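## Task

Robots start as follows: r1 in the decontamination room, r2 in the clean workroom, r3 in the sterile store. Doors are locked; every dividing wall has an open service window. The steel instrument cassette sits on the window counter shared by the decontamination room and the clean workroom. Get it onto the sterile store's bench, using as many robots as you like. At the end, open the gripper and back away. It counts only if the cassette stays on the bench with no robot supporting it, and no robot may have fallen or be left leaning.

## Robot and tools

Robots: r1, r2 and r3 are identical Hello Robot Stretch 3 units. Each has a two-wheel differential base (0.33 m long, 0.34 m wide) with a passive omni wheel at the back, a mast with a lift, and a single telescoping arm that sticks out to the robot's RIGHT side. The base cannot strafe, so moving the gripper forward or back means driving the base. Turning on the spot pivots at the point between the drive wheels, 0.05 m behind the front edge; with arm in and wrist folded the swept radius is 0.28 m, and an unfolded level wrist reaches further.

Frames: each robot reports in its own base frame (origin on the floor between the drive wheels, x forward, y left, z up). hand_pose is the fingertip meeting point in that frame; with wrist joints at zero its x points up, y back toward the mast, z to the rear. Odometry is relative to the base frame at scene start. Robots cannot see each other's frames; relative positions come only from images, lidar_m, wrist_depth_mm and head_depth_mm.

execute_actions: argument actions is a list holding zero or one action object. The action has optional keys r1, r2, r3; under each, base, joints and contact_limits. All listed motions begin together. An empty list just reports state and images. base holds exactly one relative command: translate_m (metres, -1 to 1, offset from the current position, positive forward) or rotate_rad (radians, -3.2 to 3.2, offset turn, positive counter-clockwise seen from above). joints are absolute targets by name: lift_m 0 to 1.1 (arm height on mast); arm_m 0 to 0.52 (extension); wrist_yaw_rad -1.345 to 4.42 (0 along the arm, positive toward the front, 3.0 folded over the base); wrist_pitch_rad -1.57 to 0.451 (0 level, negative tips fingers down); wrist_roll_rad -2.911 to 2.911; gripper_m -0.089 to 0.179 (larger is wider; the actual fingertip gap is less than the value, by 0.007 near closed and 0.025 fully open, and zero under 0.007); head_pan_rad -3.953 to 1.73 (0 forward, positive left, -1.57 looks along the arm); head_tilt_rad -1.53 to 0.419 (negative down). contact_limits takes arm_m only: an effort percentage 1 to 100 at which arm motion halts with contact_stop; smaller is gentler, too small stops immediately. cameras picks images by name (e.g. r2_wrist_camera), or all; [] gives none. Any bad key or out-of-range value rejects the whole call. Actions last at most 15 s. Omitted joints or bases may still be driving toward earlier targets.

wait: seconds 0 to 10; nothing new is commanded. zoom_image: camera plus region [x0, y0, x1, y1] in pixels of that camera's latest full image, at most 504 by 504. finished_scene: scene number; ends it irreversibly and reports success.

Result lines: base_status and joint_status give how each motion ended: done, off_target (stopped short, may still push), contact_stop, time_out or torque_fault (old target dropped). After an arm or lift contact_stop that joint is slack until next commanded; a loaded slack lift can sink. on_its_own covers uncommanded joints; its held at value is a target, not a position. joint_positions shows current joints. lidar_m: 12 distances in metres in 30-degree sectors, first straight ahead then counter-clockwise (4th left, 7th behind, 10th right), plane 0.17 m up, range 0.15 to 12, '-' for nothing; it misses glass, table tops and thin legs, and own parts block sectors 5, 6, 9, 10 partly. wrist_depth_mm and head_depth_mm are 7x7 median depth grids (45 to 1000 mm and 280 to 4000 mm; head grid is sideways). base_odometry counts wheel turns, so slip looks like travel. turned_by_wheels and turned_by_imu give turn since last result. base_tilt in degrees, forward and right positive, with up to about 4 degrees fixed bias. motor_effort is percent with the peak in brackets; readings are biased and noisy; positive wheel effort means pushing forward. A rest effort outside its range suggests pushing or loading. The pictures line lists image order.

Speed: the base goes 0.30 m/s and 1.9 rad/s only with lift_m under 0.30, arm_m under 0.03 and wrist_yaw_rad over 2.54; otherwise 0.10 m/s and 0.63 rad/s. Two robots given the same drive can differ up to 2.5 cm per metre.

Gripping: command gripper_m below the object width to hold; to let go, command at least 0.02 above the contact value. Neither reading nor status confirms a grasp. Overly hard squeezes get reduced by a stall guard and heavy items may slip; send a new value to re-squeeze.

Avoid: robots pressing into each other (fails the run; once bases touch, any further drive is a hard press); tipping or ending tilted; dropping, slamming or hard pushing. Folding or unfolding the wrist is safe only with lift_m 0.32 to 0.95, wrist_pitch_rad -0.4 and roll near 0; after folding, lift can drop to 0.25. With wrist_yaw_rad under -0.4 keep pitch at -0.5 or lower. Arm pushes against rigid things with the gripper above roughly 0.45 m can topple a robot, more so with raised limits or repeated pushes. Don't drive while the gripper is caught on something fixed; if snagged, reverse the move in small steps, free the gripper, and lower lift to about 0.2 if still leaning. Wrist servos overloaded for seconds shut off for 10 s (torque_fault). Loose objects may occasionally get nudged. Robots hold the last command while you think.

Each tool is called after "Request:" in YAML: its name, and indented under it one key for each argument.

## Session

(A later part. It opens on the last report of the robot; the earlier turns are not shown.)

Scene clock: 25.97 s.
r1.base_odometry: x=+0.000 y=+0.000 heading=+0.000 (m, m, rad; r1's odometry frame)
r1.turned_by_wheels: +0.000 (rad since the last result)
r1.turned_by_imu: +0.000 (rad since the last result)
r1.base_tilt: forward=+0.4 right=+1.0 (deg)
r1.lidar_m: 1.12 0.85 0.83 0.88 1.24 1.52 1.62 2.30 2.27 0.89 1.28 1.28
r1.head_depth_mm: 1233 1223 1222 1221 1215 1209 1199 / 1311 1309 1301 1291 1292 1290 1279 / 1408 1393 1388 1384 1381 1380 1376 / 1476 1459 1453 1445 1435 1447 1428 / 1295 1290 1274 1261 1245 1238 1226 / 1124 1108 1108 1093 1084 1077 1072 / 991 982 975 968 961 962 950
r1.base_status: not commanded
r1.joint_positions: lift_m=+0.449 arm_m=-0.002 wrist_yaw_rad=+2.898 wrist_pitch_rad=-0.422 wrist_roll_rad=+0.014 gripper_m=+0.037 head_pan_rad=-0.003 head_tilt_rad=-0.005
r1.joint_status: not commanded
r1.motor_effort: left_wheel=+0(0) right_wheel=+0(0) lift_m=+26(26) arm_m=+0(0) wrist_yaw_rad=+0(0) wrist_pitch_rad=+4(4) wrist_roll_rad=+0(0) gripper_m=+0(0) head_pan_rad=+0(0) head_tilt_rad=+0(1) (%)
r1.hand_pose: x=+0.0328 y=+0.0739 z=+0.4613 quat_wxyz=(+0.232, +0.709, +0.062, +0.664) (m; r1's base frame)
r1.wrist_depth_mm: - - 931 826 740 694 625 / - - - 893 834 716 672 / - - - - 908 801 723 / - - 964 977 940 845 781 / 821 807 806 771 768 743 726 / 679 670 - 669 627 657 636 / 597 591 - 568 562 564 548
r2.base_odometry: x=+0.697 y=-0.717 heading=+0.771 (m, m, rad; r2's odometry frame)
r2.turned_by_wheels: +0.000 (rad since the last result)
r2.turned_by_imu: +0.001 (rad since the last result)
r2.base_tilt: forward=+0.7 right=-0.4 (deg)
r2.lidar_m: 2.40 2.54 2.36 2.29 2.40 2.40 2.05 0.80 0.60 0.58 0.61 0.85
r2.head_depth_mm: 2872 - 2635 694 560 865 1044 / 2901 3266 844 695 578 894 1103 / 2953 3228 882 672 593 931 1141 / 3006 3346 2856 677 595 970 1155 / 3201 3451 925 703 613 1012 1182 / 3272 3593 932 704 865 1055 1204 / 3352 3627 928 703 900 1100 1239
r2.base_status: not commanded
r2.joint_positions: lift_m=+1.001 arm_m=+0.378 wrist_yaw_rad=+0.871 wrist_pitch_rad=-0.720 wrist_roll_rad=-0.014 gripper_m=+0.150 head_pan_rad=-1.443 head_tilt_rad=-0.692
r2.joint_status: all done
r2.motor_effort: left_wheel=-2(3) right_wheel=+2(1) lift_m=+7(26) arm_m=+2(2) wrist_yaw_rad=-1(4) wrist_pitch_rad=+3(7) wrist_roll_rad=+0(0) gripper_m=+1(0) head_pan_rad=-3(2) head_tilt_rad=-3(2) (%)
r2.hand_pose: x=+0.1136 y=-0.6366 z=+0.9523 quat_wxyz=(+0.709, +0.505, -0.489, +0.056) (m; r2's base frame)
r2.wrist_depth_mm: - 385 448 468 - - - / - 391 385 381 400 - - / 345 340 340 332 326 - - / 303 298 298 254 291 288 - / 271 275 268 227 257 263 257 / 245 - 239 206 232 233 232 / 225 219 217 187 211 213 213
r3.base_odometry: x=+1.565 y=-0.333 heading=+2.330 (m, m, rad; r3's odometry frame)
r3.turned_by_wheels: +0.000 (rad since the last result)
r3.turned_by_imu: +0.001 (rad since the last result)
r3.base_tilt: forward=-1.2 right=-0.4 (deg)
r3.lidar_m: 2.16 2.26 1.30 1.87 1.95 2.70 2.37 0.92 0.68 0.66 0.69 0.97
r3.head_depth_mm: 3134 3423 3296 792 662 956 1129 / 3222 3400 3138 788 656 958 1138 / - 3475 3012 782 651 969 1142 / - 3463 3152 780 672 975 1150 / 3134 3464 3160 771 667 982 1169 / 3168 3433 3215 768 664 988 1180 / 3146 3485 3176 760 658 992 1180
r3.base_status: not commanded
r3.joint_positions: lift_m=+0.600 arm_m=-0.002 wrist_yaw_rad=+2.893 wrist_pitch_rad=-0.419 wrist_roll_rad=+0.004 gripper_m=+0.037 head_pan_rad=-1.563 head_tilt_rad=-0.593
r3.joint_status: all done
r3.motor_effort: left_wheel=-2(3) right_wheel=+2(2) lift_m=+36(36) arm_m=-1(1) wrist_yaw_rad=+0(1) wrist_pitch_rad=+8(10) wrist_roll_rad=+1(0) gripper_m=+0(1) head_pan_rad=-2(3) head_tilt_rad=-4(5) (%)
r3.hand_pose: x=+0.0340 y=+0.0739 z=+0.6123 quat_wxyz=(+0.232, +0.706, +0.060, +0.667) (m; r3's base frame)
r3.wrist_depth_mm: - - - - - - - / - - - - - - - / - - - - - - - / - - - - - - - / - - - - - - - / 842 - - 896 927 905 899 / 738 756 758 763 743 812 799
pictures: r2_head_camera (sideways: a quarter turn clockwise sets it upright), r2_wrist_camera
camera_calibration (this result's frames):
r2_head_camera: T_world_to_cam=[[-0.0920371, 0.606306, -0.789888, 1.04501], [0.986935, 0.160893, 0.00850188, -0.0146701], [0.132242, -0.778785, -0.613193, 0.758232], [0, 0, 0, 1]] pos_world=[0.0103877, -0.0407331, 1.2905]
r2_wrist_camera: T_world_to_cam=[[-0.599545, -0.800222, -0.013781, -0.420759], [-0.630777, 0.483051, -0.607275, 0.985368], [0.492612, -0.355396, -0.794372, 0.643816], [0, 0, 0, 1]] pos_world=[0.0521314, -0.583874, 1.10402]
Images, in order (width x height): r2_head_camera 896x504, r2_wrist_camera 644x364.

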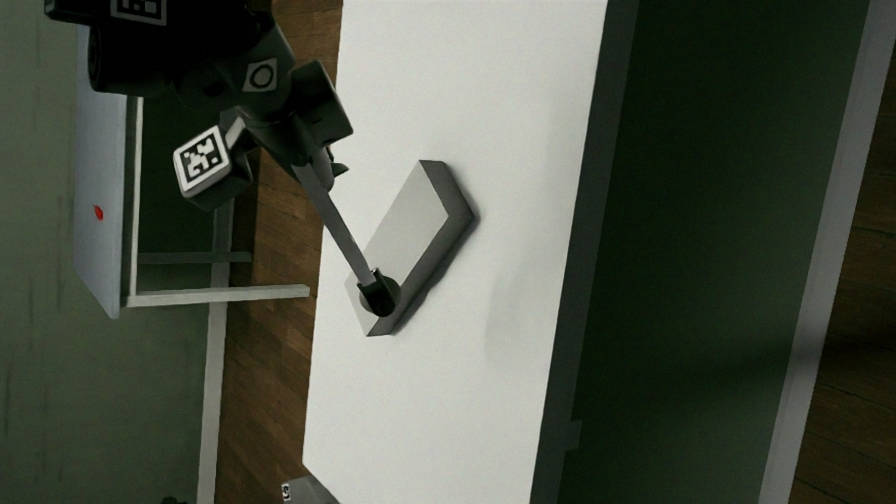

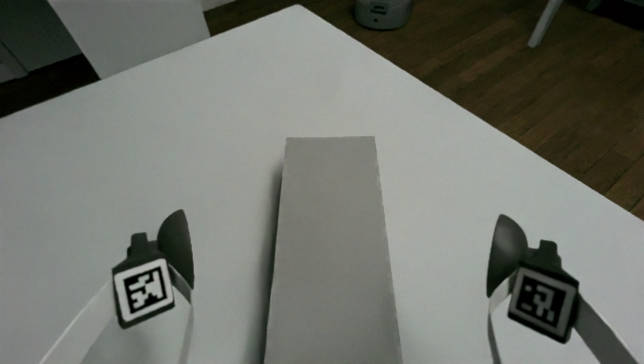

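Request:
execute_actions:
  actions:
    - {"r2":{"base":{"translate_m":0.016},"joints":{"lift_m":0.942,"arm_m":0.391}},"r3":{"joints":{"lift_m":0.66,"wrist_yaw_rad":1.5}}}
  cameras: ["r2_head_camera","r2_wrist_camera"]

Scene clock: 27.93 s.
r1.base_odometry: x=+0.000 y=+0.000 heading=+0.000 (m, m, rad; r1's odometry frame)
r1.turned_by_wheels: +0.000 (rad since the last result)
r1.turned_by_imu: +0.000 (rad since the last result)
r1.base_tilt: forward=+0.5 right=+1.0 (deg)
r1.lidar_m: 1.11 0.85 0.83 0.87 1.24 1.52 1.62 2.31 2.28 0.89 1.28 1.28
r1.head_depth_mm: 1227 1226 1231 1216 1217 1208 1197 / 1315 1301 1301 1296 1294 1286 1290 / 1408 1407 1388 1386 1386 1373 1360 / 1476 1465 1454 1438 1436 1443 1436 / 1296 1285 1275 1255 1252 1235 1222 / 1125 1116 1105 1096 1086 1079 1074 / 987 978 973 967 961 952 944
r1.base_status: not commanded
r1.joint_positions: lift_m=+0.449 arm_m=-0.002 wrist_yaw_rad=+2.898 wrist_pitch_rad=-0.422 wrist_roll_rad=+0.014 gripper_m=+0.037 head_pan_rad=-0.003 head_tilt_rad=-0.005
r1.joint_status: not commanded
r1.motor_effort: left_wheel=+0(1) right_wheel=+1(1) lift_m=+26(26) arm_m=-1(0) wrist_yaw_rad=+0(0) wrist_pitch_rad=+4(5) wrist_roll_rad=+0(0) gripper_m=+0(0) head_pan_rad=+0(1) head_tilt_rad=+1(2) (%)
r1.hand_pose: x=+0.0328 y=+0.0739 z=+0.4613 quat_wxyz=(+0.232, +0.709, +0.062, +0.664) (m; r1's base frame)
r1.wrist_depth_mm: - - 917 827 741 694 625 / - - - 902 804 735 662 / - - - - 896 803 739 / - - 966 966 922 852 767 / 813 814 830 766 788 752 735 / 691 683 - 660 635 652 628 / 598 588 - 582 565 561 552
r2.base_odometry: x=+0.708 y=-0.706 heading=+0.771 (m, m, rad; r2's odometry frame)
r2.turned_by_wheels: +0.000 (rad since the last result)
r2.turned_by_imu: +0.000 (rad since the last result)
r2.base_tilt: forward=+0.6 right=-0.5 (deg)
r2.lidar_m: 2.39 2.53 2.36 2.29 2.40 2.40 2.05 0.80 0.59 0.58 0.60 0.85
r2.head_depth_mm: 2842 2307 834 694 559 862 1049 / 2891 3190 - 696 576 898 1099 / 2953 3337 2761 671 595 931 1145 / 3045 3395 2764 675 598 971 1167 / 3155 3367 921 700 617 1006 1183 / 3283 3615 931 702 867 1055 1211 / 3408 3716 2458 702 900 1102 1222
r2.base_status: done
r2.joint_positions: lift_m=+0.943 arm_m=+0.391 wrist_yaw_rad=+0.871 wrist_pitch_rad=-0.721 wrist_roll_rad=-0.014 gripper_m=+0.150 head_pan_rad=-1.443 head_tilt_rad=-0.692
r2.joint_status: all done
r2.motor_effort: left_wheel=-2(3) right_wheel=+2(5) lift_m=+7(5) arm_m=+2(3) wrist_yaw_rad=-1(1) wrist_pitch_rad=+3(3) wrist_roll_rad=-1(1) gripper_m=+1(1) head_pan_rad=-2(3) head_tilt_rad=-3(3) (%)
r2.hand_pose: x=+0.1136 y=-0.6496 z=+0.8942 quat_wxyz=(+0.709, +0.505, -0.489, +0.056) (m; r2's base frame)
r2.wrist_depth_mm: 341 345 346 343 - - - / 301 298 293 288 285 - - / 258 257 252 206 241 244 256 / 228 226 224 182 212 216 214 / 204 206 199 161 188 198 192 / 185 - 177 147 152 176 175 / 170 165 159 133 136 160 160
r3.base_odometry: x=+1.565 y=-0.333 heading=+2.330 (m, m, rad; r3's odometry frame)
r3.turned_by_wheels: +0.000 (rad since the last result)
r3.turned_by_imu: +0.000 (rad since the last result)
r3.base_tilt: forward=-1.2 right=-0.7 (deg)
r3.lidar_m: 2.16 2.26 1.30 1.87 1.96 2.70 2.37 0.92 0.68 0.66 0.69 0.96
r3.head_depth_mm: 3175 3439 3342 793 660 953 1134 / 3186 3431 3106 789 656 965 1136 / - 3408 3026 784 654 971 1145 / - 3442 3215 775 669 979 1161 / 3159 3463 3187 774 668 981 1170 / 3183 3508 3112 762 663 986 1176 / 3190 3506 3103 762 661 994 1175
r3.base_status: not commanded
r3.joint_positions: lift_m=+0.660 arm_m=-0.002 wrist_yaw_rad=+1.502 wrist_pitch_rad=-0.419 wrist_roll_rad=+0.004 gripper_m=+0.037 head_pan_rad=-1.563 head_tilt_rad=-0.593
r3.joint_status: all done
r3.motor_effort: left_wheel=-3(2) right_wheel=+3(2) lift_m=+36(31) arm_m=-1(1) wrist_yaw_rad=-2(3) wrist_pitch_rad=+8(8) wrist_roll_rad=+1(1) gripper_m=+0(0) head_pan_rad=-3(2) head_tilt_rad=-5(6) (%)
r3.hand_pose: x=+0.2024 y=-0.1589 z=+0.6724 quat_wxyz=(+0.605, +0.580, -0.406, +0.363) (m; r3's base frame)
r3.wrist_depth_mm: - - - - - 811 571 / - - - - - 810 578 / - - - - - 828 577 / - - - - - 848 567 / - - - - - 812 571 / 914 956 - 956 - 817 562 / 799 805 827 838 807 798 562
pictures: r2_head_camera (sideways: a quarter turn clockwise sets it upright), r2_wrist_camera
camera_calibration (this result's frames):
r2_head_camera: T_world_to_cam=[[-0.0920373, 0.606306, -0.789888, 1.04501], [0.986935, 0.160893, 0.00850188, -0.0146701], [0.132242, -0.778785, -0.613193, 0.758232], [0, 0, 0, 1]] pos_world=[0.0103877, -0.0407331, 1.2905]
r2_wrist_camera: T_world_to_cam=[[-0.59955, -0.800218, -0.0138062, -0.431934], [-0.630983, 0.483225, -0.606922, 0.956139], [0.492342, -0.355169, -0.794641, 0.593535], [0, 0, 0, 1]] pos_world=[0.0521194, -0.596866, 1.04599]
Images, in order (width x height): r2_head_camera 896x504, r2_wrist_camera 644x364.

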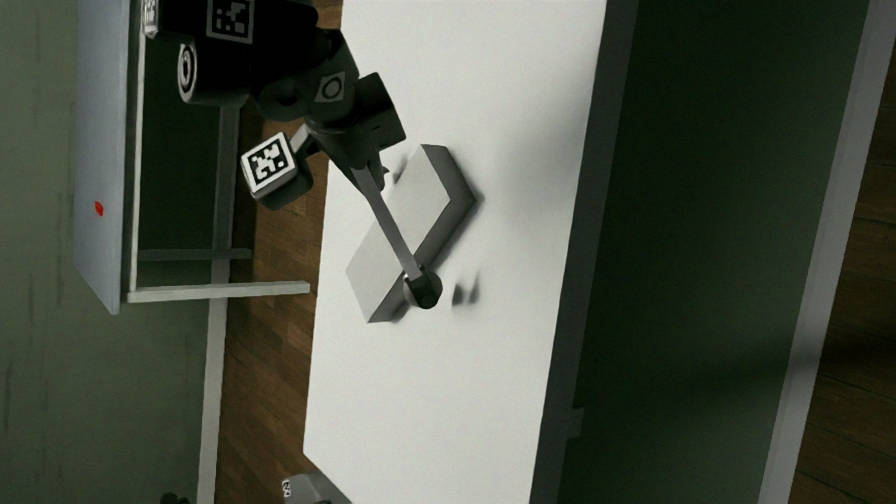

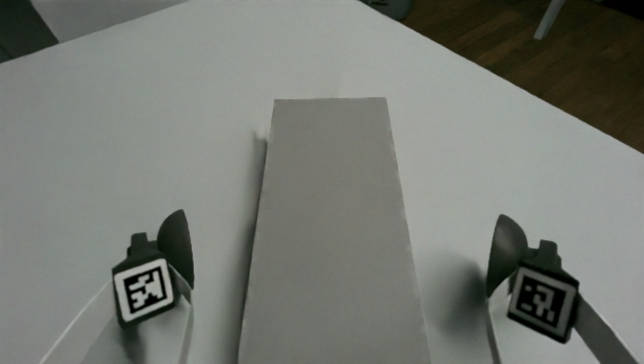

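Request:
execute_actions:
  actions:
    - {"r2":{"base":{"translate_m":0.008},"joints":{"lift_m":0.933,"arm_m":0.396,"gripper_m":0.105}},"r3":{"joints":{"lift_m":0.70,"wrist_yaw_rad":0.8}}}
  cameras: ["r2_head_camera","r2_wrist_camera"]

Scene clock: 29.63 s.
r1.base_odometry: x=+0.000 y=+0.000 heading=+0.000 (m, m, rad; r1's odometry frame)
r1.turned_by_wheels: +0.000 (rad since the last result)
r1.turned_by_imu: +0.000 (rad since the last result)
r1.base_tilt: forward=+0.4 right=+1.0 (deg)
r1.lidar_m: 1.12 0.85 0.83 0.87 1.24 1.51 1.62 2.30 2.27 0.89 1.28 1.28
r1.head_depth_mm: 1226 1226 1224 1215 1206 1208 1207 / 1298 1306 1300 1293 1285 1292 1275 / 1410 1395 1394 1391 1382 1366 1379 / 1486 1459 1456 1443 1434 1441 1432 / 1290 1281 1267 1270 1254 1242 1222 / 1124 1106 1102 1091 1085 1082 1067 / 994 982 975 968 959 954 949
r1.base_status: not commanded
r1.joint_positions: lift_m=+0.449 arm_m=-0.002 wrist_yaw_rad=+2.898 wrist_pitch_rad=-0.422 wrist_roll_rad=+0.014 gripper_m=+0.037 head_pan_rad=-0.003 head_tilt_rad=-0.005
r1.joint_status: not commanded
r1.motor_effort: left_wheel=+0(0) right_wheel=+1(0) lift_m=+26(26) arm_m=+0(0) wrist_yaw_rad=+0(0) wrist_pitch_rad=+4(5) wrist_roll_rad=+0(1) gripper_m=+0(0) head_pan_rad=+0(0) head_tilt_rad=+1(2) (%)
r1.hand_pose: x=+0.0328 y=+0.0739 z=+0.4613 quat_wxyz=(+0.232, +0.709, +0.062, +0.664) (m; r1's base frame)
r1.wrist_depth_mm: - - 932 824 754 681 628 / - - - 907 809 733 672 / - - - - 903 802 720 / - - 929 928 936 846 782 / 834 798 822 763 798 761 763 / 696 679 - 661 626 653 636 / 598 584 - 584 565 554 540
r2.base_odometry: x=+0.714 y=-0.700 heading=+0.771 (m, m, rad; r2's odometry frame)
r2.turned_by_wheels: +0.000 (rad since the last result)
r2.turned_by_imu: +0.000 (rad since the last result)
r2.base_tilt: forward=+0.7 right=-0.5 (deg)
r2.lidar_m: 2.38 2.51 2.36 2.29 2.40 2.42 2.04 0.80 0.60 0.58 0.61 0.85
r2.head_depth_mm: 2829 2282 818 693 559 866 1050 / 2876 3249 - 684 577 897 1097 / 2906 3318 888 671 595 933 1139 / 3004 3411 2793 676 596 968 1156 / 3166 3473 927 699 616 1011 1179 / 3265 3562 930 703 866 1059 1209 / 3336 3629 2471 706 898 1103 1236
r2.base_status: done
r2.joint_positions: lift_m=+0.934 arm_m=+0.396 wrist_yaw_rad=+0.871 wrist_pitch_rad=-0.709 wrist_roll_rad=-0.014 gripper_m=+0.105 head_pan_rad=-1.443 head_tilt_rad=-0.692
r2.joint_status: all done
r2.motor_effort: left_wheel=-3(5) right_wheel=+2(6) lift_m=+5(7) arm_m=+2(2) wrist_yaw_rad=-2(1) wrist_pitch_rad=+0(3) wrist_roll_rad=-1(0) gripper_m=-1(85) head_pan_rad=-2(3) head_tilt_rad=-3(3) (%)
r2.hand_pose: x=+0.1152 y=-0.6560 z=+0.8874 quat_wxyz=(+0.709, +0.502, -0.492, +0.060) (m; r2's base frame)
r2.wrist_depth_mm: 327 335 338 332 - - - / 294 288 285 281 278 - - / 252 250 246 198 234 236 243 / 221 218 216 174 201 211 207 / 197 196 187 155 159 191 186 / 177 176 145 140 142 172 168 / 161 160 153 128 129 153 154
r3.base_odometry: x=+1.565 y=-0.333 heading=+2.330 (m, m, rad; r3's odometry frame)
r3.turned_by_wheels: +0.000 (rad since the last result)
r3.turned_by_imu: +0.000 (rad since the last result)
r3.base_tilt: forward=-1.2 right=-0.5 (deg)
r3.lidar_m: 2.16 2.26 1.31 1.87 1.95 2.71 2.37 0.92 0.68 0.66 0.69 0.97
r3.head_depth_mm: 3116 3416 3249 791 660 955 1131 / 3227 3431 3134 791 654 961 1138 / - 3369 3066 780 653 966 1155 / - 3454 3222 776 672 980 1158 / 3170 3438 3124 771 666 982 1166 / 3172 3544 3112 766 661 991 1154 / 3136 3519 3080 762 658 994 1183
r3.base_status: not commanded
r3.joint_positions: lift_m=+0.700 arm_m=-0.002 wrist_yaw_rad=+0.802 wrist_pitch_rad=-0.419 wrist_roll_rad=+0.004 gripper_m=+0.037 head_pan_rad=-1.563 head_tilt_rad=-0.593
r3.joint_status: all done
r3.motor_effort: left_wheel=-3(2) right_wheel=+3(3) lift_m=+36(33) arm_m=-1(1) wrist_yaw_rad=-1(3) wrist_pitch_rad=+8(8) wrist_roll_rad=+1(1) gripper_m=+0(0) head_pan_rad=-3(2) head_tilt_rad=-5(6) (%)
r3.hand_pose: x=+0.1397 y=-0.2995 z=+0.7124 quat_wxyz=(+0.693, +0.406, -0.581, +0.134) (m; r3's base frame)
r3.wrist_depth_mm: - - 819 592 466 384 329 / - - 883 647 487 401 344 / - - - 695 538 422 362 / - - - 776 570 449 378 / - - - 946 597 485 392 / 964 - - 928 607 519 416 / 818 842 834 856 753 535 444
pictures: r2_head_camera (sideways: a quarter turn clockwise sets it upright), r2_wrist_camera
camera_calibration (this result's frames):
r2_head_camera: T_world_to_cam=[[-0.0920371, 0.606306, -0.789888, 1.04501], [0.986935, 0.160893, 0.00850188, -0.0146701], [0.132242, -0.778785, -0.613193, 0.758232], [0, 0, 0, 1]] pos_world=[0.0103877, -0.0407331, 1.2905]
r2_wrist_camera: T_world_to_cam=[[-0.599441, -0.800311, -0.0131318, -0.436828], [-0.625486, 0.478607, -0.6162, 0.96071], [0.499437, -0.361162, -0.78748, 0.573898], [0, 0, 0, 1]] pos_world=[0.0524318, -0.60213, 1.03819]
Images, in order (width x height): r2_head_camera 896x504, r2_wrist_camera 644x364.

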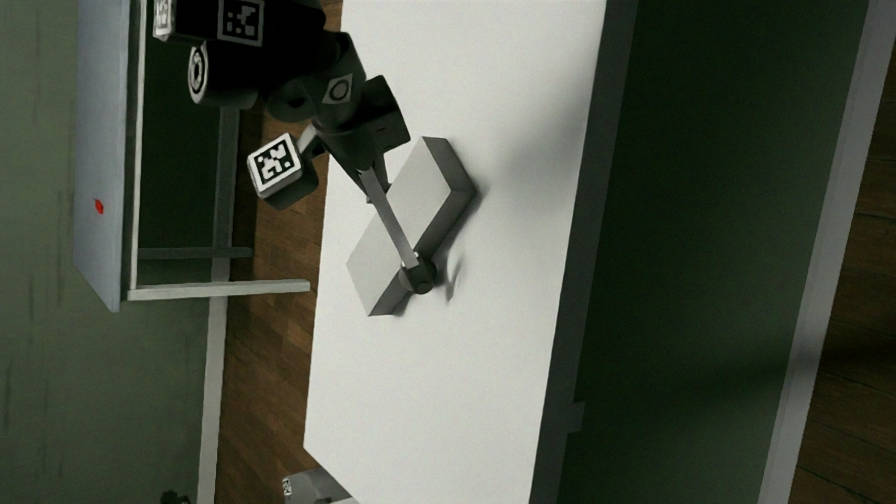

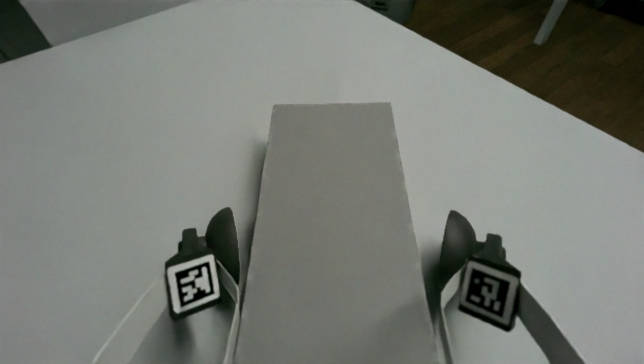

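Pads touch the counter now. Close.

Request:
execute_actions:
  actions:
    - {"r2":{"joints":{"lift_m":0.937,"gripper_m":0.0}},"r3":{"joints":{"lift_m":0.74}}}
  cameras: []

Request:
execute_actions:
  actions:
    - {"r2":{"joints":{"lift_m":0.98}},"r3":{"joints":{"lift_m":0.78}}}
  cameras: ["r2_head_camera","r2_wrist_camera"]

Scene clock: 31.40 s.
r1.base_odometry: x=+0.000 y=+0.000 heading=+0.000 (m, m, rad; r1's odometry frame)
r1.turned_by_wheels: +0.000 (rad since the last result)
r1.turned_by_imu: +0.000 (rad since the last result)
r1.base_tilt: forward=+0.4 right=+0.9 (deg)
r1.lidar_m: 1.11 0.85 0.83 0.87 1.25 1.52 1.62 2.31 2.28 0.89 1.29 1.28
r1.head_depth_mm: 1235 1222 1225 1215 1210 1212 1202 / 1307 1308 1300 1297 1296 1288 1281 / 1412 1401 1396 1384 1382 1375 1359 / 1480 1456 1449 1444 1435 1436 1427 / 1297 1285 1276 1260 1243 1236 1225 / 1130 1121 1105 1093 1085 1081 1067 / 987 976 971 970 961 954 946
r1.base_status: not commanded
r1.joint_positions: lift_m=+0.449 arm_m=-0.002 wrist_yaw_rad=+2.898 wrist_pitch_rad=-0.422 wrist_roll_rad=+0.014 gripper_m=+0.037 head_pan_rad=-0.003 head_tilt_rad=-0.005
r1.joint_status: not commanded
r1.motor_effort: left_wheel=+1(1) right_wheel=+0(1) lift_m=+26(26) arm_m=+0(1) wrist_yaw_rad=+0(0) wrist_pitch_rad=+5(5) wrist_roll_rad=+0(0) gripper_m=+0(0) head_pan_rad=+0(0) head_tilt_rad=+0(1) (%)
r1.hand_pose: x=+0.0328 y=+0.0739 z=+0.4613 quat_wxyz=(+0.232, +0.709, +0.062, +0.664) (m; r1's base frame)
r1.wrist_depth_mm: - - 938 834 755 681 625 / - - - 913 813 740 666 / - - - - 893 819 710 / - - 975 946 934 841 792 / 825 806 805 779 782 739 741 / 691 683 - 670 625 640 628 / 590 597 - 590 556 567 545
r2.base_odometry: x=+0.714 y=-0.700 heading=+0.771 (m, m, rad; r2's odometry frame)
r2.turned_by_wheels: +0.000 (rad since the last result)
r2.turned_by_imu: +0.000 (rad since the last result)
r2.base_tilt: forward=+0.7 right=-0.5 (deg)
r2.lidar_m: 2.38 2.52 2.36 2.29 2.40 2.43 2.05 0.80 0.60 0.58 0.60 0.85
r2.head_depth_mm: 2897 2300 836 694 560 864 1049 / 2902 3248 - 683 577 897 1101 / 2918 3371 2782 665 596 930 1136 / 3043 3416 2753 674 595 968 1156 / 3131 3400 925 698 616 1008 1187 / 3262 3602 928 705 871 1055 1210 / 3289 3618 2540 705 899 1105 1234
r2.base_status: not commanded
r2.joint_positions: lift_m=+0.936 arm_m=+0.396 wrist_yaw_rad=+0.870 wrist_pitch_rad=-0.721 wrist_roll_rad=-0.016 gripper_m=+0.002 head_pan_rad=-1.443 head_tilt_rad=-0.692
r2.joint_status: all done
r2.motor_effort: left_wheel=-2(3) right_wheel=+1(3) lift_m=+29(28) arm_m=+2(2) wrist_yaw_rad=+1(1) wrist_pitch_rad=+4(4) wrist_roll_rad=+0(0) gripper_m=-37(100) head_pan_rad=-2(2) head_tilt_rad=-3(3) (%)
r2.hand_pose: x=+0.1134 y=-0.6547 z=+0.8877 quat_wxyz=(+0.709, +0.505, -0.489, +0.056) (m; r2's base frame)
r2.wrist_depth_mm: 328 337 332 326 - - - / 289 284 281 277 273 281 - / 249 248 242 194 232 237 238 / 219 218 214 172 200 209 206 / 196 193 192 153 154 186 186 / 176 176 140 139 137 170 168 / 162 160 156 126 126 156 154
r3.base_odometry: x=+1.565 y=-0.333 heading=+2.330 (m, m, rad; r3's odometry frame)
r3.turned_by_wheels: +0.000 (rad since the last result)
r3.turned_by_imu: +0.000 (rad since the last result)
r3.base_tilt: forward=-1.0 right=-0.5 (deg)
r3.lidar_m: 2.16 2.25 1.30 1.87 1.95 2.70 2.37 0.92 0.68 0.66 0.69 0.97
r3.head_depth_mm: 3151 3382 3322 793 663 952 1126 / 3225 3467 3078 791 657 959 1143 / 3217 3425 3072 785 653 971 1149 / - 3467 3196 776 671 979 1159 / 3205 3407 3122 770 666 986 1150 / 3184 3509 3218 765 662 987 1146 / 3194 3471 3067 759 658 994 1175
r3.base_status: not commanded
r3.joint_positions: lift_m=+0.740 arm_m=-0.002 wrist_yaw_rad=+0.802 wrist_pitch_rad=-0.419 wrist_roll_rad=+0.004 gripper_m=+0.037 head_pan_rad=-1.563 head_tilt_rad=-0.593
r3.joint_status: all done
r3.motor_effort: left_wheel=-3(3) right_wheel=+2(3) lift_m=+36(33) arm_m=-1(1) wrist_yaw_rad=-2(2) wrist_pitch_rad=+8(8) wrist_roll_rad=+1(1) gripper_m=+0(0) head_pan_rad=-2(2) head_tilt_rad=-5(6) (%)
r3.hand_pose: x=+0.1397 y=-0.2995 z=+0.7524 quat_wxyz=(+0.693, +0.406, -0.581, +0.133) (m; r3's base frame)
r3.wrist_depth_mm: - - 800 596 463 266 217 / - - 889 651 492 401 344 / - - - 704 528 420 356 / - - - 747 566 460 375 / - - - 917 596 483 393 / - - - 971 634 520 421 / 871 872 894 908 786 546 441
pictures: none
No camera images: the call's "cameras" was empty. Leave "cameras" out to get every camera's image.

Scene clock: 32.60 s.
r1.base_odometry: x=+0.000 y=+0.000 heading=+0.000 (m, m, rad; r1's odometry frame)
r1.turned_by_wheels: +0.000 (rad since the last result)
r1.turned_by_imu: +0.000 (rad since the last result)
r1.base_tilt: forward=+0.4 right=+1.0 (deg)
r1.lidar_m: 1.12 0.85 0.83 0.87 1.25 1.52 1.62 2.31 2.28 0.89 1.28 1.28
r1.head_depth_mm: 1233 1230 1223 1219 1213 1208 1208 / 1311 1308 1302 1300 1297 1280 1279 / 1401 1398 1395 1388 1371 1372 1371 / 1479 1464 1453 1448 1442 1430 1426 / 1301 1287 1264 1261 1246 1238 1224 / 1124 1109 1099 1091 1082 1079 1072 / 990 982 980 967 961 957 952
r1.base_status: not commanded
r1.joint_positions: lift_m=+0.449 arm_m=-0.002 wrist_yaw_rad=+2.898 wrist_pitch_rad=-0.422 wrist_roll_rad=+0.014 gripper_m=+0.037 head_pan_rad=-0.003 head_tilt_rad=-0.005
r1.joint_status: not commanded
r1.motor_effort: left_wheel=+1(0) right_wheel=+0(1) lift_m=+26(26) arm_m=+0(0) wrist_yaw_rad=+0(0) wrist_pitch_rad=+4(4) wrist_roll_rad=+0(0) gripper_m=+0(0) head_pan_rad=+0(0) head_tilt_rad=+2(1) (%)
r1.hand_pose: x=+0.0328 y=+0.0739 z=+0.4613 quat_wxyz=(+0.232, +0.709, +0.062, +0.664) (m; r1's base frame)
r1.wrist_depth_mm: - - 919 819 732 679 638 / - - - 931 809 755 685 / - - - - 910 807 719 / - - 973 984 905 849 808 / 824 791 818 764 790 765 725 / 709 670 - 658 635 642 631 / 587 586 - 585 574 552 557
r2.base_odometry: x=+0.714 y=-0.700 heading=+0.771 (m, m, rad; r2's odometry frame)
r2.turned_by_wheels: +0.000 (rad since the last result)
r2.turned_by_imu: +0.000 (rad since the last result)
r2.base_tilt: forward=+0.7 right=-0.5 (deg)
r2.lidar_m: 2.38 2.52 2.35 2.29 2.40 2.42 2.05 0.80 0.60 0.58 0.61 0.85
r2.head_depth_mm: 2877 - 2608 695 560 865 1043 / 2876 3224 - 693 577 893 1098 / 2955 3298 2841 642 595 935 1139 / 3003 3417 2809 676 596 967 1153 / 3202 3476 925 702 615 1013 1188 / 3245 3625 928 698 867 1059 1206 / 3350 3624 2514 706 898 1103 1230
r2.base_status: not commanded
r2.joint_positions: lift_m=+0.979 arm_m=+0.396 wrist_yaw_rad=+0.870 wrist_pitch_rad=-0.742 wrist_roll_rad=-0.016 gripper_m=+0.010 head_pan_rad=-1.443 head_tilt_rad=-0.692
r2.joint_status: all done
r2.on_its_own: gripper_m is held at +0.008, not at your +0.000, by its stall guard, which is still easing
r2.motor_effort: left_wheel=-2(2) right_wheel=+2(2) lift_m=+30(28) arm_m=+2(2) wrist_yaw_rad=+0(0) wrist_pitch_rad=+10(10) wrist_roll_rad=+0(0) gripper_m=-32(37) head_pan_rad=-2(2) head_tilt_rad=-3(3) (%)
r2.hand_pose: x=+0.1105 y=-0.6522 z=+0.9271 quat_wxyz=(+0.710, +0.510, -0.484, +0.049) (m; r2's base frame)
r2.wrist_depth_mm: 352 371 394 393 - - - / - 344 340 334 329 - - / 302 300 294 195 282 287 - / 266 265 261 171 245 254 251 / 240 237 233 153 156 229 226 / 218 216 141 139 138 207 207 / 199 198 190 126 128 190 190
r3.base_odometry: x=+1.565 y=-0.333 heading=+2.330 (m, m, rad; r3's odometry frame)
r3.turned_by_wheels: +0.000 (rad since the last result)
r3.turned_by_imu: +0.000 (rad since the last result)
r3.base_tilt: forward=-1.1 right=-0.5 (deg)
r3.lidar_m: 2.16 2.26 1.30 1.86 1.95 2.70 2.37 0.92 0.68 0.66 0.69 0.97
r3.head_depth_mm: 3147 3428 3276 794 660 960 1134 / 3157 3402 3125 786 656 964 1136 / 3255 3457 3055 785 655 968 1152 / - 3500 3213 777 670 976 1158 / 3145 3458 3207 772 666 982 1139 / 3204 3451 3139 767 659 986 1111 / 3160 3464 3130 758 658 997 1164
r3.base_status: not commanded
r3.joint_positions: lift_m=+0.780 arm_m=-0.002 wrist_yaw_rad=+0.802 wrist_pitch_rad=-0.419 wrist_roll_rad=+0.004 gripper_m=+0.037 head_pan_rad=-1.563 head_tilt_rad=-0.593
r3.joint_status: all done
r3.motor_effort: left_wheel=-2(2) right_wheel=+3(2) lift_m=+35(36) arm_m=-1(1) wrist_yaw_rad=-2(2) wrist_pitch_rad=+8(8) wrist_roll_rad=+1(1) gripper_m=+0(1) head_pan_rad=-2(3) head_tilt_rad=-5(5) (%)
r3.hand_pose: x=+0.1397 y=-0.2995 z=+0.7924 quat_wxyz=(+0.693, +0.405, -0.581, +0.133) (m; r3's base frame)
r3.wrist_depth_mm: - - 799 592 313 277 289 / - - 880 639 503 274 224 / - - - 702 532 425 359 / - - - 760 570 449 381 / - - - 885 594 482 399 / - - - 984 623 524 417 / 916 945 928 948 781 554 439
pictures: r2_head_camera (sideways: a quarter turn clockwise sets it upright), r2_wrist_camera
camera_calibration (this result's frames):
r2_head_camera: T_world_to_cam=[[-0.0920373, 0.606306, -0.789888, 1.04501], [0.986935, 0.160893, 0.00850188, -0.0146701], [0.132242, -0.778785, -0.613193, 0.758232], [0, 0, 0, 1]] pos_world=[0.0103877, -0.0407331, 1.2905]
r2_wrist_camera: T_world_to_cam=[[-0.599768, -0.800052, -0.0139246, -0.435216], [-0.640927, 0.490751, -0.590234, 0.965921], [0.479051, -0.345079, -0.807112, 0.639845], [0, 0, 0, 1]] pos_world=[0.0515376, -0.601425, 1.08049]
Images, in order (width x height): r2_head_camera 896x504, r2_wrist_camera 644x364.

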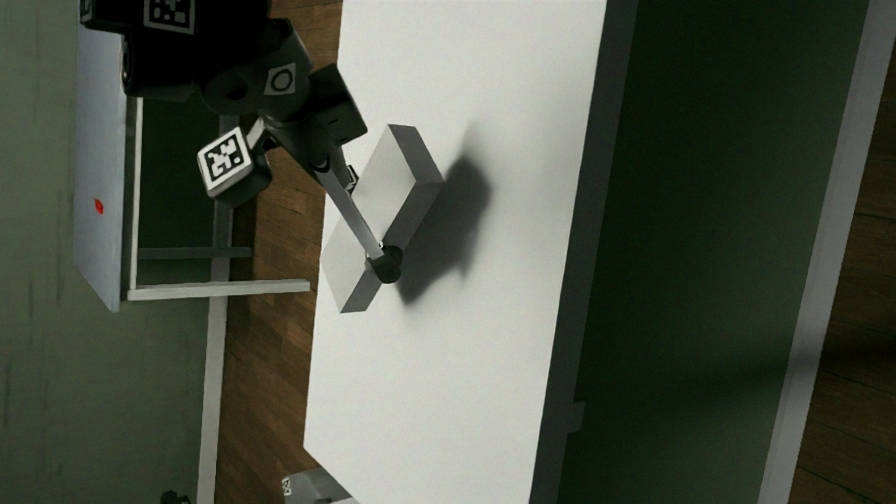

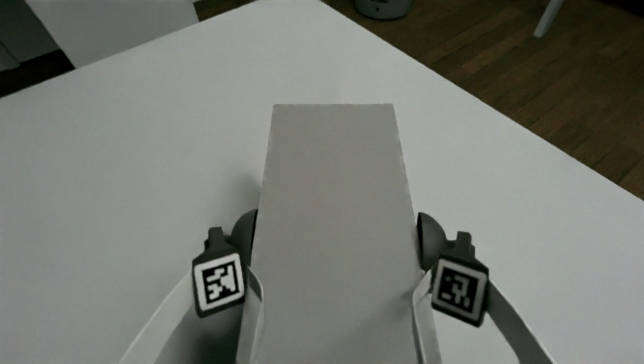

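Request:
execute_actions:
  actions:
    - {"r2":{"joints":{"arm_m":0.14,"gripper_m":0.025,"lift_m":1.0}},"r3":{"joints":{"lift_m":1.0,"gripper_m":0.15}}}
  cameras: ["r2_wrist_camera"]

Request:
execute_actions:
  actions:
    - {"r2":{"base":{"rotate_rad":1.54},"joints":{"head_pan_rad":0,"head_tilt_rad":-0.3}},"r3":{"joints":{"wrist_yaw_rad":0,"wrist_pitch_rad":-0.71}}}
  cameras: ["r2_head_camera","r2_wrist_camera"]

Scene clock: 36.00 s.
r1.base_odometry: x=+0.000 y=+0.000 heading=+0.000 (m, m, rad; r1's odometry frame)
r1.turned_by_wheels: +0.000 (rad since the last result)
r1.turned_by_imu: +0.000 (rad since the last result)
r1.base_tilt: forward=+0.4 right=+0.9 (deg)
r1.lidar_m: 1.12 0.85 0.83 0.87 1.24 1.52 1.63 2.31 2.28 0.89 1.28 1.28
r1.head_depth_mm: 1231 1223 1225 1212 1214 1209 1213 / 1313 1308 1301 1291 1291 1290 1275 / 1413 1387 1395 1384 1378 1381 1376 / 1473 1473 1453 1446 1428 1436 1431 / 1296 1283 1267 1260 1240 1237 1230 / 1123 1114 1101 1089 1088 1085 1068 / 988 980 973 964 963 955 946
r1.base_status: not commanded
r1.joint_positions: lift_m=+0.449 arm_m=-0.002 wrist_yaw_rad=+2.898 wrist_pitch_rad=-0.422 wrist_roll_rad=+0.014 gripper_m=+0.037 head_pan_rad=-0.003 head_tilt_rad=-0.005
r1.joint_status: not commanded
r1.motor_effort: left_wheel=+1(1) right_wheel=+1(1) lift_m=+26(26) arm_m=+0(0) wrist_yaw_rad=+0(0) wrist_pitch_rad=+5(4) wrist_roll_rad=+0(0) gripper_m=+0(0) head_pan_rad=+0(0) head_tilt_rad=+0(1) (%)
r1.hand_pose: x=+0.0328 y=+0.0739 z=+0.4613 quat_wxyz=(+0.232, +0.709, +0.062, +0.664) (m; r1's base frame)
r1.wrist_depth_mm: - - 947 822 758 680 626 / - - - 922 800 726 672 / - - - - 895 799 713 / - - 974 941 928 860 791 / 822 813 822 792 787 741 748 / 685 663 - 658 628 646 639 / 601 586 - 585 561 554 544
r2.base_odometry: x=+0.714 y=-0.700 heading=+0.771 (m, m, rad; r2's odometry frame)
r2.turned_by_wheels: +0.000 (rad since the last result)
r2.turned_by_imu: +0.001 (rad since the last result)
r2.base_tilt: forward=+0.6 right=-0.6 (deg)
r2.lidar_m: 2.39 2.52 2.35 2.29 2.40 2.42 2.05 0.80 0.60 0.58 0.61 0.85
r2.head_depth_mm: 2835 3216 - - 561 860 1055 / 2942 3251 2810 - 566 897 1095 / 2916 3346 2924 - 434 932 1141 / 3005 3434 2875 700 437 962 1153 / 3204 3496 929 555 862 1014 1188 / 3308 3573 927 704 864 1056 1212 / 3346 3652 2520 704 898 1103 1229
r2.base_status: not commanded
r2.joint_positions: lift_m=+0.999 arm_m=+0.140 wrist_yaw_rad=+0.870 wrist_pitch_rad=-0.742 wrist_roll_rad=-0.016 gripper_m=+0.037 head_pan_rad=-1.443 head_tilt_rad=-0.692
r2.joint_status: gripper_m off_target (ended at +0.037, target +0.025); the others done
r2.on_its_own: gripper_m is held at +0.038, not at your +0.025, by its stall guard, which is still easing
r2.motor_effort: left_wheel=-2(2) right_wheel=+1(2) lift_m=+30(31) arm_m=-2(3) wrist_yaw_rad=+1(0) wrist_pitch_rad=+10(10) wrist_roll_rad=+0(0) gripper_m=-2(34) head_pan_rad=-1(2) head_tilt_rad=-3(3) (%)
r2.hand_pose: x=+0.1104 y=-0.3967 z=+0.9470 quat_wxyz=(+0.710, +0.510, -0.484, +0.049) (m; r2's base frame)
r2.wrist_depth_mm: - - 447 430 421 416 423 / - - 381 366 362 358 356 / - - - 196 306 315 308 / - - - 172 270 278 275 / - - - 153 156 252 247 / - - 142 138 138 230 227 / - - - 126 127 210 208
r3.base_odometry: x=+1.565 y=-0.333 heading=+2.330 (m, m, rad; r3's odometry frame)
r3.turned_by_wheels: +0.000 (rad since the last result)
r3.turned_by_imu: +0.001 (rad since the last result)
r3.base_tilt: forward=-1.1 right=-0.4 (deg)
r3.lidar_m: 2.16 2.25 1.30 1.87 1.95 2.70 2.37 0.92 0.68 0.66 0.69 0.97
r3.head_depth_mm: 3146 3428 3306 824 - - - / 3215 3424 3126 817 - - - / 3268 3408 3040 814 - - - / - 3443 3221 780 671 - - / 3153 3488 3198 803 - - - / 3156 3483 3145 792 - - 1181 / 3123 3508 3124 761 - 978 1189
r3.base_status: not commanded
r3.joint_positions: lift_m=+1.000 arm_m=-0.002 wrist_yaw_rad=+0.802 wrist_pitch_rad=-0.418 wrist_roll_rad=+0.004 gripper_m=+0.150 head_pan_rad=-1.563 head_tilt_rad=-0.593
r3.joint_status: all done
r3.motor_effort: left_wheel=-2(2) right_wheel=+3(3) lift_m=+36(42) arm_m=-1(1) wrist_yaw_rad=-3(1) wrist_pitch_rad=+8(8) wrist_roll_rad=+1(1) gripper_m=+0(88) head_pan_rad=-2(2) head_tilt_rad=-5(6) (%)
r3.hand_pose: x=+0.1397 y=-0.2995 z=+1.0125 quat_wxyz=(+0.693, +0.405, -0.581, +0.134) (m; r3's base frame)
r3.wrist_depth_mm: - - 823 588 473 - - / - - 891 640 523 - - / - - - 710 581 632 - / - - - 775 470 482 490 / - - - 862 416 413 402 / - - - 976 658 - 335 / - - - - 735 557 295
pictures: r2_wrist_camera
camera_calibration (this result's frames):
r2_wrist_camera: T_world_to_cam=[[-0.599774, -0.800047, -0.0139569, -0.230501], [-0.641179, 0.490964, -0.589783, 0.851892], [0.478707, -0.344788, -0.807441, 0.7446], [0, 0, 0, 1]] pos_world=[0.0515215, -0.34593, 1.10044]
Images, in order (width x height): r2_wrist_camera 644x364.

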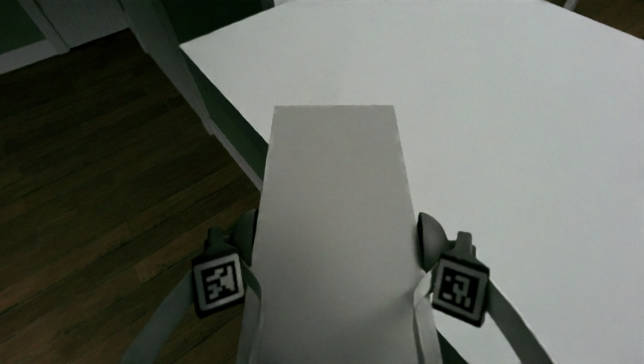

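Scene clock: 39.37 s.
r1.base_odometry: x=+0.000 y=+0.000 heading=+0.000 (m, m, rad; r1's odometry frame)
r1.turned_by_wheels: +0.000 (rad since the last result)
r1.turned_by_imu: +0.000 (rad since the last result)
r1.base_tilt: forward=+0.4 right=+0.9 (deg)
r1.lidar_m: 1.11 0.85 0.83 0.87 1.24 1.52 1.62 2.31 2.28 0.89 1.29 1.28
r1.head_depth_mm: 1231 1226 1210 1216 1206 1207 1207 / 1309 1301 1300 1285 1289 1278 1281 / 1409 1403 1389 1382 1382 1373 1366 / 1479 1470 1456 1450 1437 1438 1441 / 1296 1286 1267 1263 1254 1236 1229 / 1122 1114 1105 1102 1085 1076 1067 / 989 980 973 966 959 960 949
r1.base_status: not commanded
r1.joint_positions: lift_m=+0.449 arm_m=-0.002 wrist_yaw_rad=+2.898 wrist_pitch_rad=-0.422 wrist_roll_rad=+0.014 gripper_m=+0.037 head_pan_rad=-0.003 head_tilt_rad=-0.005
r1.joint_status: not commanded
r1.motor_effort: left_wheel=+1(0) right_wheel=+0(1) lift_m=+26(26) arm_m=-1(1) wrist_yaw_rad=+0(0) wrist_pitch_rad=+5(4) wrist_roll_rad=+0(0) gripper_m=+0(0) head_pan_rad=+0(0) head_tilt_rad=+1(1) (%)
r1.hand_pose: x=+0.0328 y=+0.0739 z=+0.4613 quat_wxyz=(+0.232, +0.709, +0.062, +0.664) (m; r1's base frame)
r1.wrist_depth_mm: - - 925 823 753 672 628 / - - - 919 816 732 662 / - - - - 886 805 728 / - - 945 947 929 841 766 / 847 801 826 768 779 751 732 / 696 672 - 661 628 647 637 / 601 587 - 587 565 563 550
r2.base_odometry: x=+0.714 y=-0.700 heading=+2.311 (m, m, rad; r2's odometry frame)
r2.turned_by_wheels: +1.540 (rad since the last result)
r2.turned_by_imu: +1.542 (rad since the last result)
r2.base_tilt: forward=+0.7 right=-0.5 (deg)
r2.lidar_m: 2.28 2.37 2.44 2.24 0.82 0.60 0.58 0.60 0.82 2.14 2.49 2.38
r2.head_depth_mm: 1938 2095 2177 2299 2398 2091 1617 / 1951 - - 2284 2413 2094 1622 / 1965 - - 2340 2402 2075 1633 / 1984 - - 2314 2423 2074 1611 / 2001 2102 2202 2336 2473 2065 1635 / 2036 2120 2198 2341 2486 2103 1623 / 2058 2142 2263 2358 2487 2077 1627
r2.base_status: done
r2.joint_positions: lift_m=+0.999 arm_m=+0.140 wrist_yaw_rad=+0.870 wrist_pitch_rad=-0.742 wrist_roll_rad=-0.016 gripper_m=+0.039 head_pan_rad=-0.007 head_tilt_rad=-0.310
r2.joint_status: all done
r2.on_its_own: gripper_m is held at +0.038, not at your +0.025, by its stall guard, which is not easing now
r2.motor_effort: left_wheel=-2(8) right_wheel=+1(5) lift_m=+30(30) arm_m=-2(3) wrist_yaw_rad=+0(0) wrist_pitch_rad=+10(10) wrist_roll_rad=+0(0) gripper_m=-20(20) head_pan_rad=+3(29) head_tilt_rad=+4(24) (%)
r2.hand_pose: x=+0.1104 y=-0.3967 z=+0.9470 quat_wxyz=(+0.710, +0.510, -0.484, +0.049) (m; r2's base frame)
r2.wrist_depth_mm: - - - - - - - / - - - - - - - / - - - 196 - - - / - - - 173 - - - / - - - 154 156 - - / - - 142 139 138 - - / - - - 126 126 990 977
r3.base_odometry: x=+1.565 y=-0.333 heading=+2.330 (m, m, rad; r3's odometry frame)
r3.turned_by_wheels: +0.000 (rad since the last result)
r3.turned_by_imu: +0.001 (rad since the last result)
r3.base_tilt: forward=-1.2 right=-0.5 (deg)
r3.lidar_m: 2.16 2.26 1.30 1.87 1.96 2.69 2.37 0.92 0.68 0.66 0.69 0.97
r3.head_depth_mm: 3108 3452 3295 823 - - - / 3198 3365 3307 820 - - - / - 3451 3109 812 - - - / 3250 3492 3164 781 - 933 1164 / 3153 3525 3159 772 667 970 1158 / 3218 3484 3091 766 663 1005 1167 / 3191 3452 3133 758 658 991 1177
r3.base_status: not commanded
r3.joint_positions: lift_m=+1.000 arm_m=-0.002 wrist_yaw_rad=+0.002 wrist_pitch_rad=-0.719 wrist_roll_rad=+0.004 gripper_m=+0.150 head_pan_rad=-1.563 head_tilt_rad=-0.593
r3.joint_status: all done
r3.motor_effort: left_wheel=-2(3) right_wheel=+2(3) lift_m=+36(35) arm_m=-1(1) wrist_yaw_rad=-2(4) wrist_pitch_rad=+4(7) wrist_roll_rad=+1(1) gripper_m=+0(0) head_pan_rad=-2(3) head_tilt_rad=-6(5) (%)
r3.hand_pose: x=-0.0212 y=-0.3203 z=+0.9517 quat_wxyz=(+0.661, +0.249, -0.663, -0.249) (m; r3's base frame)
r3.wrist_depth_mm: 439 454 466 470 482 480 507 / 370 380 389 394 394 413 419 / 370 361 360 362 363 365 363 / 708 680 694 677 691 673 648 / 892 842 881 860 844 771 837 / - - - - - - - / 956 - - - - - -
pictures: r2_head_camera (sideways: a quarter turn clockwise sets it upright), r2_wrist_camera
camera_calibration (this result's frames):
r2_head_camera: T_world_to_cam=[[-0.274317, -0.0122054, -0.961562, 1.27006], [-0.0276777, 0.999605, -0.00479234, 0.00882577], [0.961241, 0.0252992, -0.274546, 0.312518], [0, 0, 0, 1]] pos_world=[0.0482378, -0.00122716, 1.30708]
r2_wrist_camera: T_world_to_cam=[[-0.59977, -0.800051, -0.0139513, -0.230512], [-0.641196, 0.490966, -0.589763, 0.851872], [0.47869, -0.344776, -0.807456, 0.744618], [0, 0, 0, 1]] pos_world=[0.0515212, -0.345935, 1.10043]
Images, in order (width x height): r2_head_camera 896x504, r2_wrist_camera 644x364.

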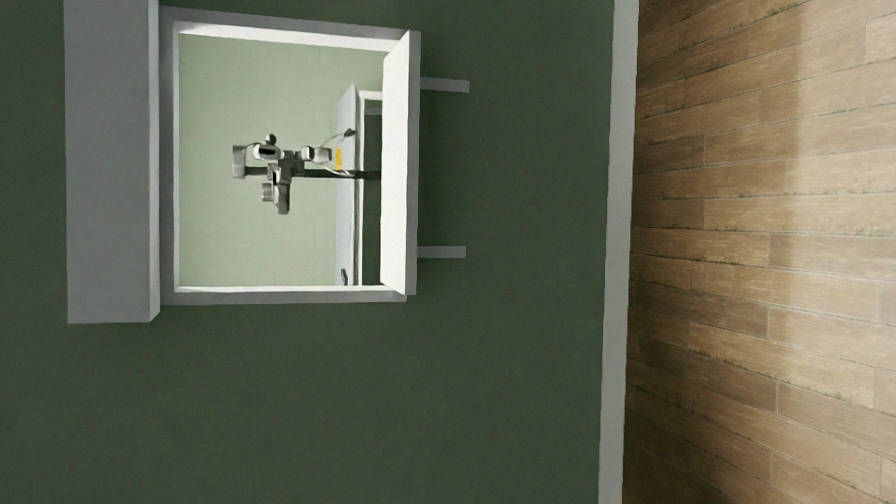

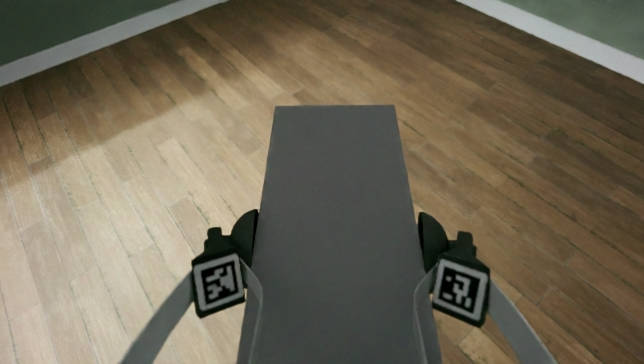

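Request:
execute_actions:
  actions:
    - {"r2":{"base":{"translate_m":1.0},"joints":{"wrist_yaw_rad":0.15,"arm_m":0.25}}}
  cameras: ["r2_wrist_camera"]

Request:
execute_actions:
  actions:
    - {"r2":{"base":{"translate_m":0.52},"joints":{"head_tilt_rad":-0.5}}}
  cameras: ["r2_head_camera","r2_wrist_camera"]

Scene clock: 50.73 s.
r1.base_odometry: x=+0.000 y=+0.000 heading=+0.000 (m, m, rad; r1's odometry frame)
r1.turned_by_wheels: +0.000 (rad since the last result)
r1.turned_by_imu: +0.000 (rad since the last result)
r1.base_tilt: forward=+0.4 right=+0.9 (deg)
r1.lidar_m: 1.12 0.85 0.83 0.87 1.24 1.52 1.62 2.30 2.28 0.89 1.28 1.28
r1.head_depth_mm: 1234 1222 1209 1217 1214 1211 1208 / 1305 1306 1301 1290 1286 1280 1281 / 1402 1395 1386 1386 1382 1372 1367 / 1477 1466 1459 1443 1433 1444 1429 / 1292 1279 1274 1258 1248 1235 1227 / 1122 1113 1106 1092 1089 1081 1068 / 994 979 974 964 963 959 946
r1.base_status: not commanded
r1.joint_positions: lift_m=+0.449 arm_m=-0.002 wrist_yaw_rad=+2.898 wrist_pitch_rad=-0.422 wrist_roll_rad=+0.014 gripper_m=+0.037 head_pan_rad=-0.003 head_tilt_rad=-0.005
r1.joint_status: not commanded
r1.motor_effort: left_wheel=+1(0) right_wheel=+0(1) lift_m=+26(26) arm_m=+0(0) wrist_yaw_rad=+0(0) wrist_pitch_rad=+4(5) wrist_roll_rad=+0(0) gripper_m=+0(0) head_pan_rad=+0(0) head_tilt_rad=+2(1) (%)
r1.hand_pose: x=+0.0328 y=+0.0739 z=+0.4613 quat_wxyz=(+0.232, +0.709, +0.062, +0.664) (m; r1's base frame)
r1.wrist_depth_mm: - - 897 835 736 678 619 / - - - 928 825 746 669 / - - - - 888 798 717 / - - 981 961 917 854 781 / 814 819 836 765 789 755 727 / 696 669 - 652 633 654 633 / 590 592 - 585 564 548 543
r2.base_odometry: x=+0.040 y=+0.038 heading=+2.311 (m, m, rad; r2's odometry frame)
r2.turned_by_wheels: +0.000 (rad since the last result)
r2.turned_by_imu: +0.003 (rad since the last result)
r2.base_tilt: forward=+0.6 right=-0.6 (deg)
r2.lidar_m: 1.28 1.33 1.83 2.35 2.24 1.64 1.58 1.64 2.22 2.40 1.78 1.33
r2.head_depth_mm: 1050 3898 - 3279 1333 1409 1475 / 1043 3839 - 3212 1343 1421 1505 / 1046 3903 3257 2225 1344 1411 1489 / 1046 3889 - - 1356 1430 1502 / 1051 3923 - 1389 1362 1437 1511 / 1057 1168 1234 1298 1373 1442 1525 / 1133 1179 1241 1311 1382 1454 1526
r2.base_status: done
r2.joint_positions: lift_m=+0.999 arm_m=+0.250 wrist_yaw_rad=+0.152 wrist_pitch_rad=-0.742 wrist_roll_rad=-0.016 gripper_m=+0.039 head_pan_rad=-0.007 head_tilt_rad=-0.310
r2.joint_status: all done
r2.on_its_own: gripper_m is held at +0.038, not at your +0.025, by its stall guard, which is not easing now
r2.motor_effort: left_wheel=-3(3) right_wheel=+1(5) lift_m=+29(30) arm_m=+2(4) wrist_yaw_rad=-3(4) wrist_pitch_rad=+10(10) wrist_roll_rad=+0(0) gripper_m=-20(20) head_pan_rad=+2(2) head_tilt_rad=+4(4) (%)
r2.hand_pose: x=+0.0046 y=-0.5652 z=+0.9469 quat_wxyz=(+0.682, +0.308, -0.632, -0.204) (m; r2's base frame)
r2.wrist_depth_mm: - - - - - - - / - - - - - - - / - - - 197 - - - / - - - 173 - - - / - - - 154 156 - - / - - 142 139 138 - - / - - - 126 127 984 983
r3.base_odometry: x=+1.565 y=-0.333 heading=+2.330 (m, m, rad; r3's odometry frame)
r3.turned_by_wheels: +0.000 (rad since the last result)
r3.turned_by_imu: +0.003 (rad since the last result)
r3.base_tilt: forward=-1.3 right=-0.7 (deg)
r3.lidar_m: 2.16 2.25 1.30 1.87 1.95 2.69 2.37 0.92 0.68 0.66 0.69 0.97
r3.head_depth_mm: 3116 3384 3313 826 - - - / 3206 3365 3129 819 - - - / - 3439 3248 813 - - - / 3280 3414 3208 777 - 940 1164 / 3082 3464 3173 771 666 967 1171 / 3216 3536 3182 765 661 1009 1168 / 3169 3461 3127 760 659 995 1180
r3.base_status: not commanded
r3.joint_positions: lift_m=+1.000 arm_m=-0.002 wrist_yaw_rad=+0.002 wrist_pitch_rad=-0.719 wrist_roll_rad=+0.004 gripper_m=+0.150 head_pan_rad=-1.563 head_tilt_rad=-0.593
r3.joint_status: not commanded
r3.motor_effort: left_wheel=-2(3) right_wheel=+2(3) lift_m=+36(36) arm_m=-1(1) wrist_yaw_rad=-2(2) wrist_pitch_rad=+4(4) wrist_roll_rad=+1(1) gripper_m=+0(0) head_pan_rad=-3(3) head_tilt_rad=-4(6) (%)
r3.hand_pose: x=-0.0212 y=-0.3203 z=+0.9517 quat_wxyz=(+0.661, +0.249, -0.663, -0.249) (m; r3's base frame)
r3.wrist_depth_mm: 437 445 466 472 489 486 506 / 373 380 383 396 403 406 420 / 371 367 363 361 368 365 367 / 712 691 681 682 666 673 665 / 869 843 865 835 866 799 851 / - - - - - - - / 952 - - - - - -
pictures: r2_wrist_camera
camera_calibration (this result's frames):
r2_wrist_camera: T_world_to_cam=[[-0.977952, -0.208363, -0.0139598, -0.0926195], [-0.160236, 0.791578, -0.589685, 1.03444], [0.133919, -0.574447, -0.807513, 0.608938], [0, 0, 0, 1]] pos_world=[-0.00637128, -0.488333, 1.10042]
Images, in order (width x height): r2_wrist_camera 644x364.

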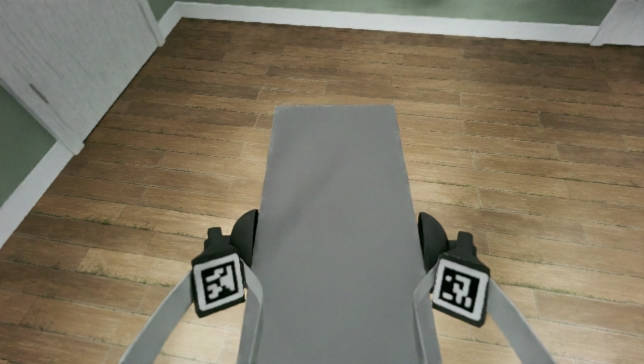

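Scene clock: 57.00 s.
r1.base_odometry: x=+0.000 y=+0.000 heading=+0.000 (m, m, rad; r1's odometry frame)
r1.turned_by_wheels: +0.000 (rad since the last result)
r1.turned_by_imu: +0.000 (rad since the last result)
r1.base_tilt: forward=+0.4 right=+0.9 (deg)
r1.lidar_m: 1.11 0.85 0.83 0.87 1.24 1.52 1.62 2.30 2.27 0.89 1.28 1.28
r1.head_depth_mm: 1231 1231 1220 1218 1213 1214 1205 / 1309 1312 1300 1300 1290 1290 1285 / 1400 1400 1391 1381 1379 1367 1375 / 1480 1466 1459 1441 1436 1437 1428 / 1290 1285 1270 1260 1249 1240 1235 / 1119 1112 1107 1094 1083 1078 1077 / 988 985 974 963 959 960 948
r1.base_status: not commanded
r1.joint_positions: lift_m=+0.449 arm_m=-0.002 wrist_yaw_rad=+2.898 wrist_pitch_rad=-0.422 wrist_roll_rad=+0.014 gripper_m=+0.037 head_pan_rad=-0.003 head_tilt_rad=-0.005
r1.joint_status: not commanded
r1.motor_effort: left_wheel=+0(1) right_wheel=+0(1) lift_m=+26(26) arm_m=+0(0) wrist_yaw_rad=+0(0) wrist_pitch_rad=+5(4) wrist_roll_rad=+0(0) gripper_m=+0(0) head_pan_rad=+0(0) head_tilt_rad=+2(1) (%)
r1.hand_pose: x=+0.0328 y=+0.0739 z=+0.4613 quat_wxyz=(+0.232, +0.709, +0.062, +0.664) (m; r1's base frame)
r1.wrist_depth_mm: - - 909 843 771 691 629 / - - - 931 834 752 661 / - - - - 908 802 736 / - - 951 926 930 842 791 / 815 801 800 789 785 747 732 / 683 669 - 655 644 645 639 / 595 584 - 582 558 547 558
r2.base_odometry: x=-0.311 y=+0.422 heading=+2.310 (m, m, rad; r2's odometry frame)
r2.turned_by_wheels: +0.000 (rad since the last result)
r2.turned_by_imu: +0.001 (rad since the last result)
r2.base_tilt: forward=+0.7 right=-0.5 (deg)
r2.lidar_m: 0.76 0.79 1.09 2.35 2.44 2.18 2.10 2.18 2.50 2.41 1.08 0.79
r2.head_depth_mm: 3115 3339 3412 988 743 950 1068 / 3048 1261 3480 989 744 961 1076 / 3171 3003 3650 988 745 967 1086 / 3213 3376 3633 990 745 968 1098 / 3138 3462 3736 989 743 983 1109 / 3200 3458 2774 891 748 985 1114 / 661 692 745 812 887 998 1129
r2.base_status: done
r2.joint_positions: lift_m=+0.999 arm_m=+0.250 wrist_yaw_rad=+0.152 wrist_pitch_rad=-0.742 wrist_roll_rad=-0.016 gripper_m=+0.039 head_pan_rad=-0.007 head_tilt_rad=-0.494
r2.joint_status: all done
r2.on_its_own: gripper_m is held at +0.038, not at your +0.025, by its stall guard, which is not easing now
r2.motor_effort: left_wheel=-3(4) right_wheel=+2(5) lift_m=+30(30) arm_m=+2(2) wrist_yaw_rad=-4(3) wrist_pitch_rad=+10(10) wrist_roll_rad=+0(0) gripper_m=-20(20) head_pan_rad=+2(2) head_tilt_rad=-3(17) (%)
r2.hand_pose: x=+0.0046 y=-0.5653 z=+0.9469 quat_wxyz=(+0.682, +0.308, -0.632, -0.204) (m; r2's base frame)
r2.wrist_depth_mm: 788 - - - - - - / 795 - - - - - - / 821 - - 196 - - - / 841 - - 172 - - - / 851 - - 154 156 - - / 855 - 142 139 138 - - / 854 - - 126 127 979 -
r3.base_odometry: x=+1.565 y=-0.333 heading=+2.330 (m, m, rad; r3's odometry frame)
r3.turned_by_wheels: +0.000 (rad since the last result)
r3.turned_by_imu: +0.001 (rad since the last result)
r3.base_tilt: forward=-1.0 right=-0.4 (deg)
r3.lidar_m: 2.16 2.26 1.30 1.87 1.96 2.70 2.37 0.92 0.68 0.66 0.69 0.97
r3.head_depth_mm: 1359 3321 3108 829 - - - / 3213 3464 3273 820 - - - / - 3407 3240 812 - - - / 3263 3400 3228 780 - 933 1162 / 3072 3415 3180 772 668 968 1170 / 3180 3381 3179 763 665 1010 1168 / 3139 3451 3105 762 659 996 1179
r3.base_status: not commanded
r3.joint_positions: lift_m=+1.000 arm_m=-0.002 wrist_yaw_rad=+0.002 wrist_pitch_rad=-0.719 wrist_roll_rad=+0.004 gripper_m=+0.150 head_pan_rad=-1.563 head_tilt_rad=-0.593
r3.joint_status: not commanded
r3.motor_effort: left_wheel=-2(2) right_wheel=+3(3) lift_m=+36(36) arm_m=-1(1) wrist_yaw_rad=-1(2) wrist_pitch_rad=+4(4) wrist_roll_rad=+1(1) gripper_m=+0(0) head_pan_rad=-2(3) head_tilt_rad=-5(4) (%)
r3.hand_pose: x=-0.0212 y=-0.3203 z=+0.9517 quat_wxyz=(+0.661, +0.249, -0.663, -0.249) (m; r3's base frame)
r3.wrist_depth_mm: 437 446 461 464 479 493 503 / 374 377 389 394 400 409 422 / 368 369 367 358 369 365 370 / 699 703 696 691 669 661 650 / 877 828 850 850 849 777 830 / - - - - - - - / 955 - - - - - -
pictures: r2_head_camera (sideways: a quarter turn clockwise sets it upright), r2_wrist_camera
camera_calibration (this result's frames):
r2_head_camera: T_world_to_cam=[[-0.445526, -0.0110264, -0.895201, 1.18449], [-0.0280281, 0.999606, 0.0016367, 0.000457635], [0.89483, 0.02582, -0.445659, 0.535607], [0, 0, 0, 1]] pos_world=[0.0484551, -0.00122617, 1.29905]
r2_wrist_camera: T_world_to_cam=[[-0.977981, -0.208227, -0.0139598, -0.0925664], [-0.160126, 0.7916, -0.589685, 1.03445], [0.133839, -0.574465, -0.807513, 0.608929], [0, 0, 0, 1]] pos_world=[-0.00638433, -0.488335, 1.10042]
Images, in order (width x height): r2_head_camera 896x504, r2_wrist_camera 644x364.

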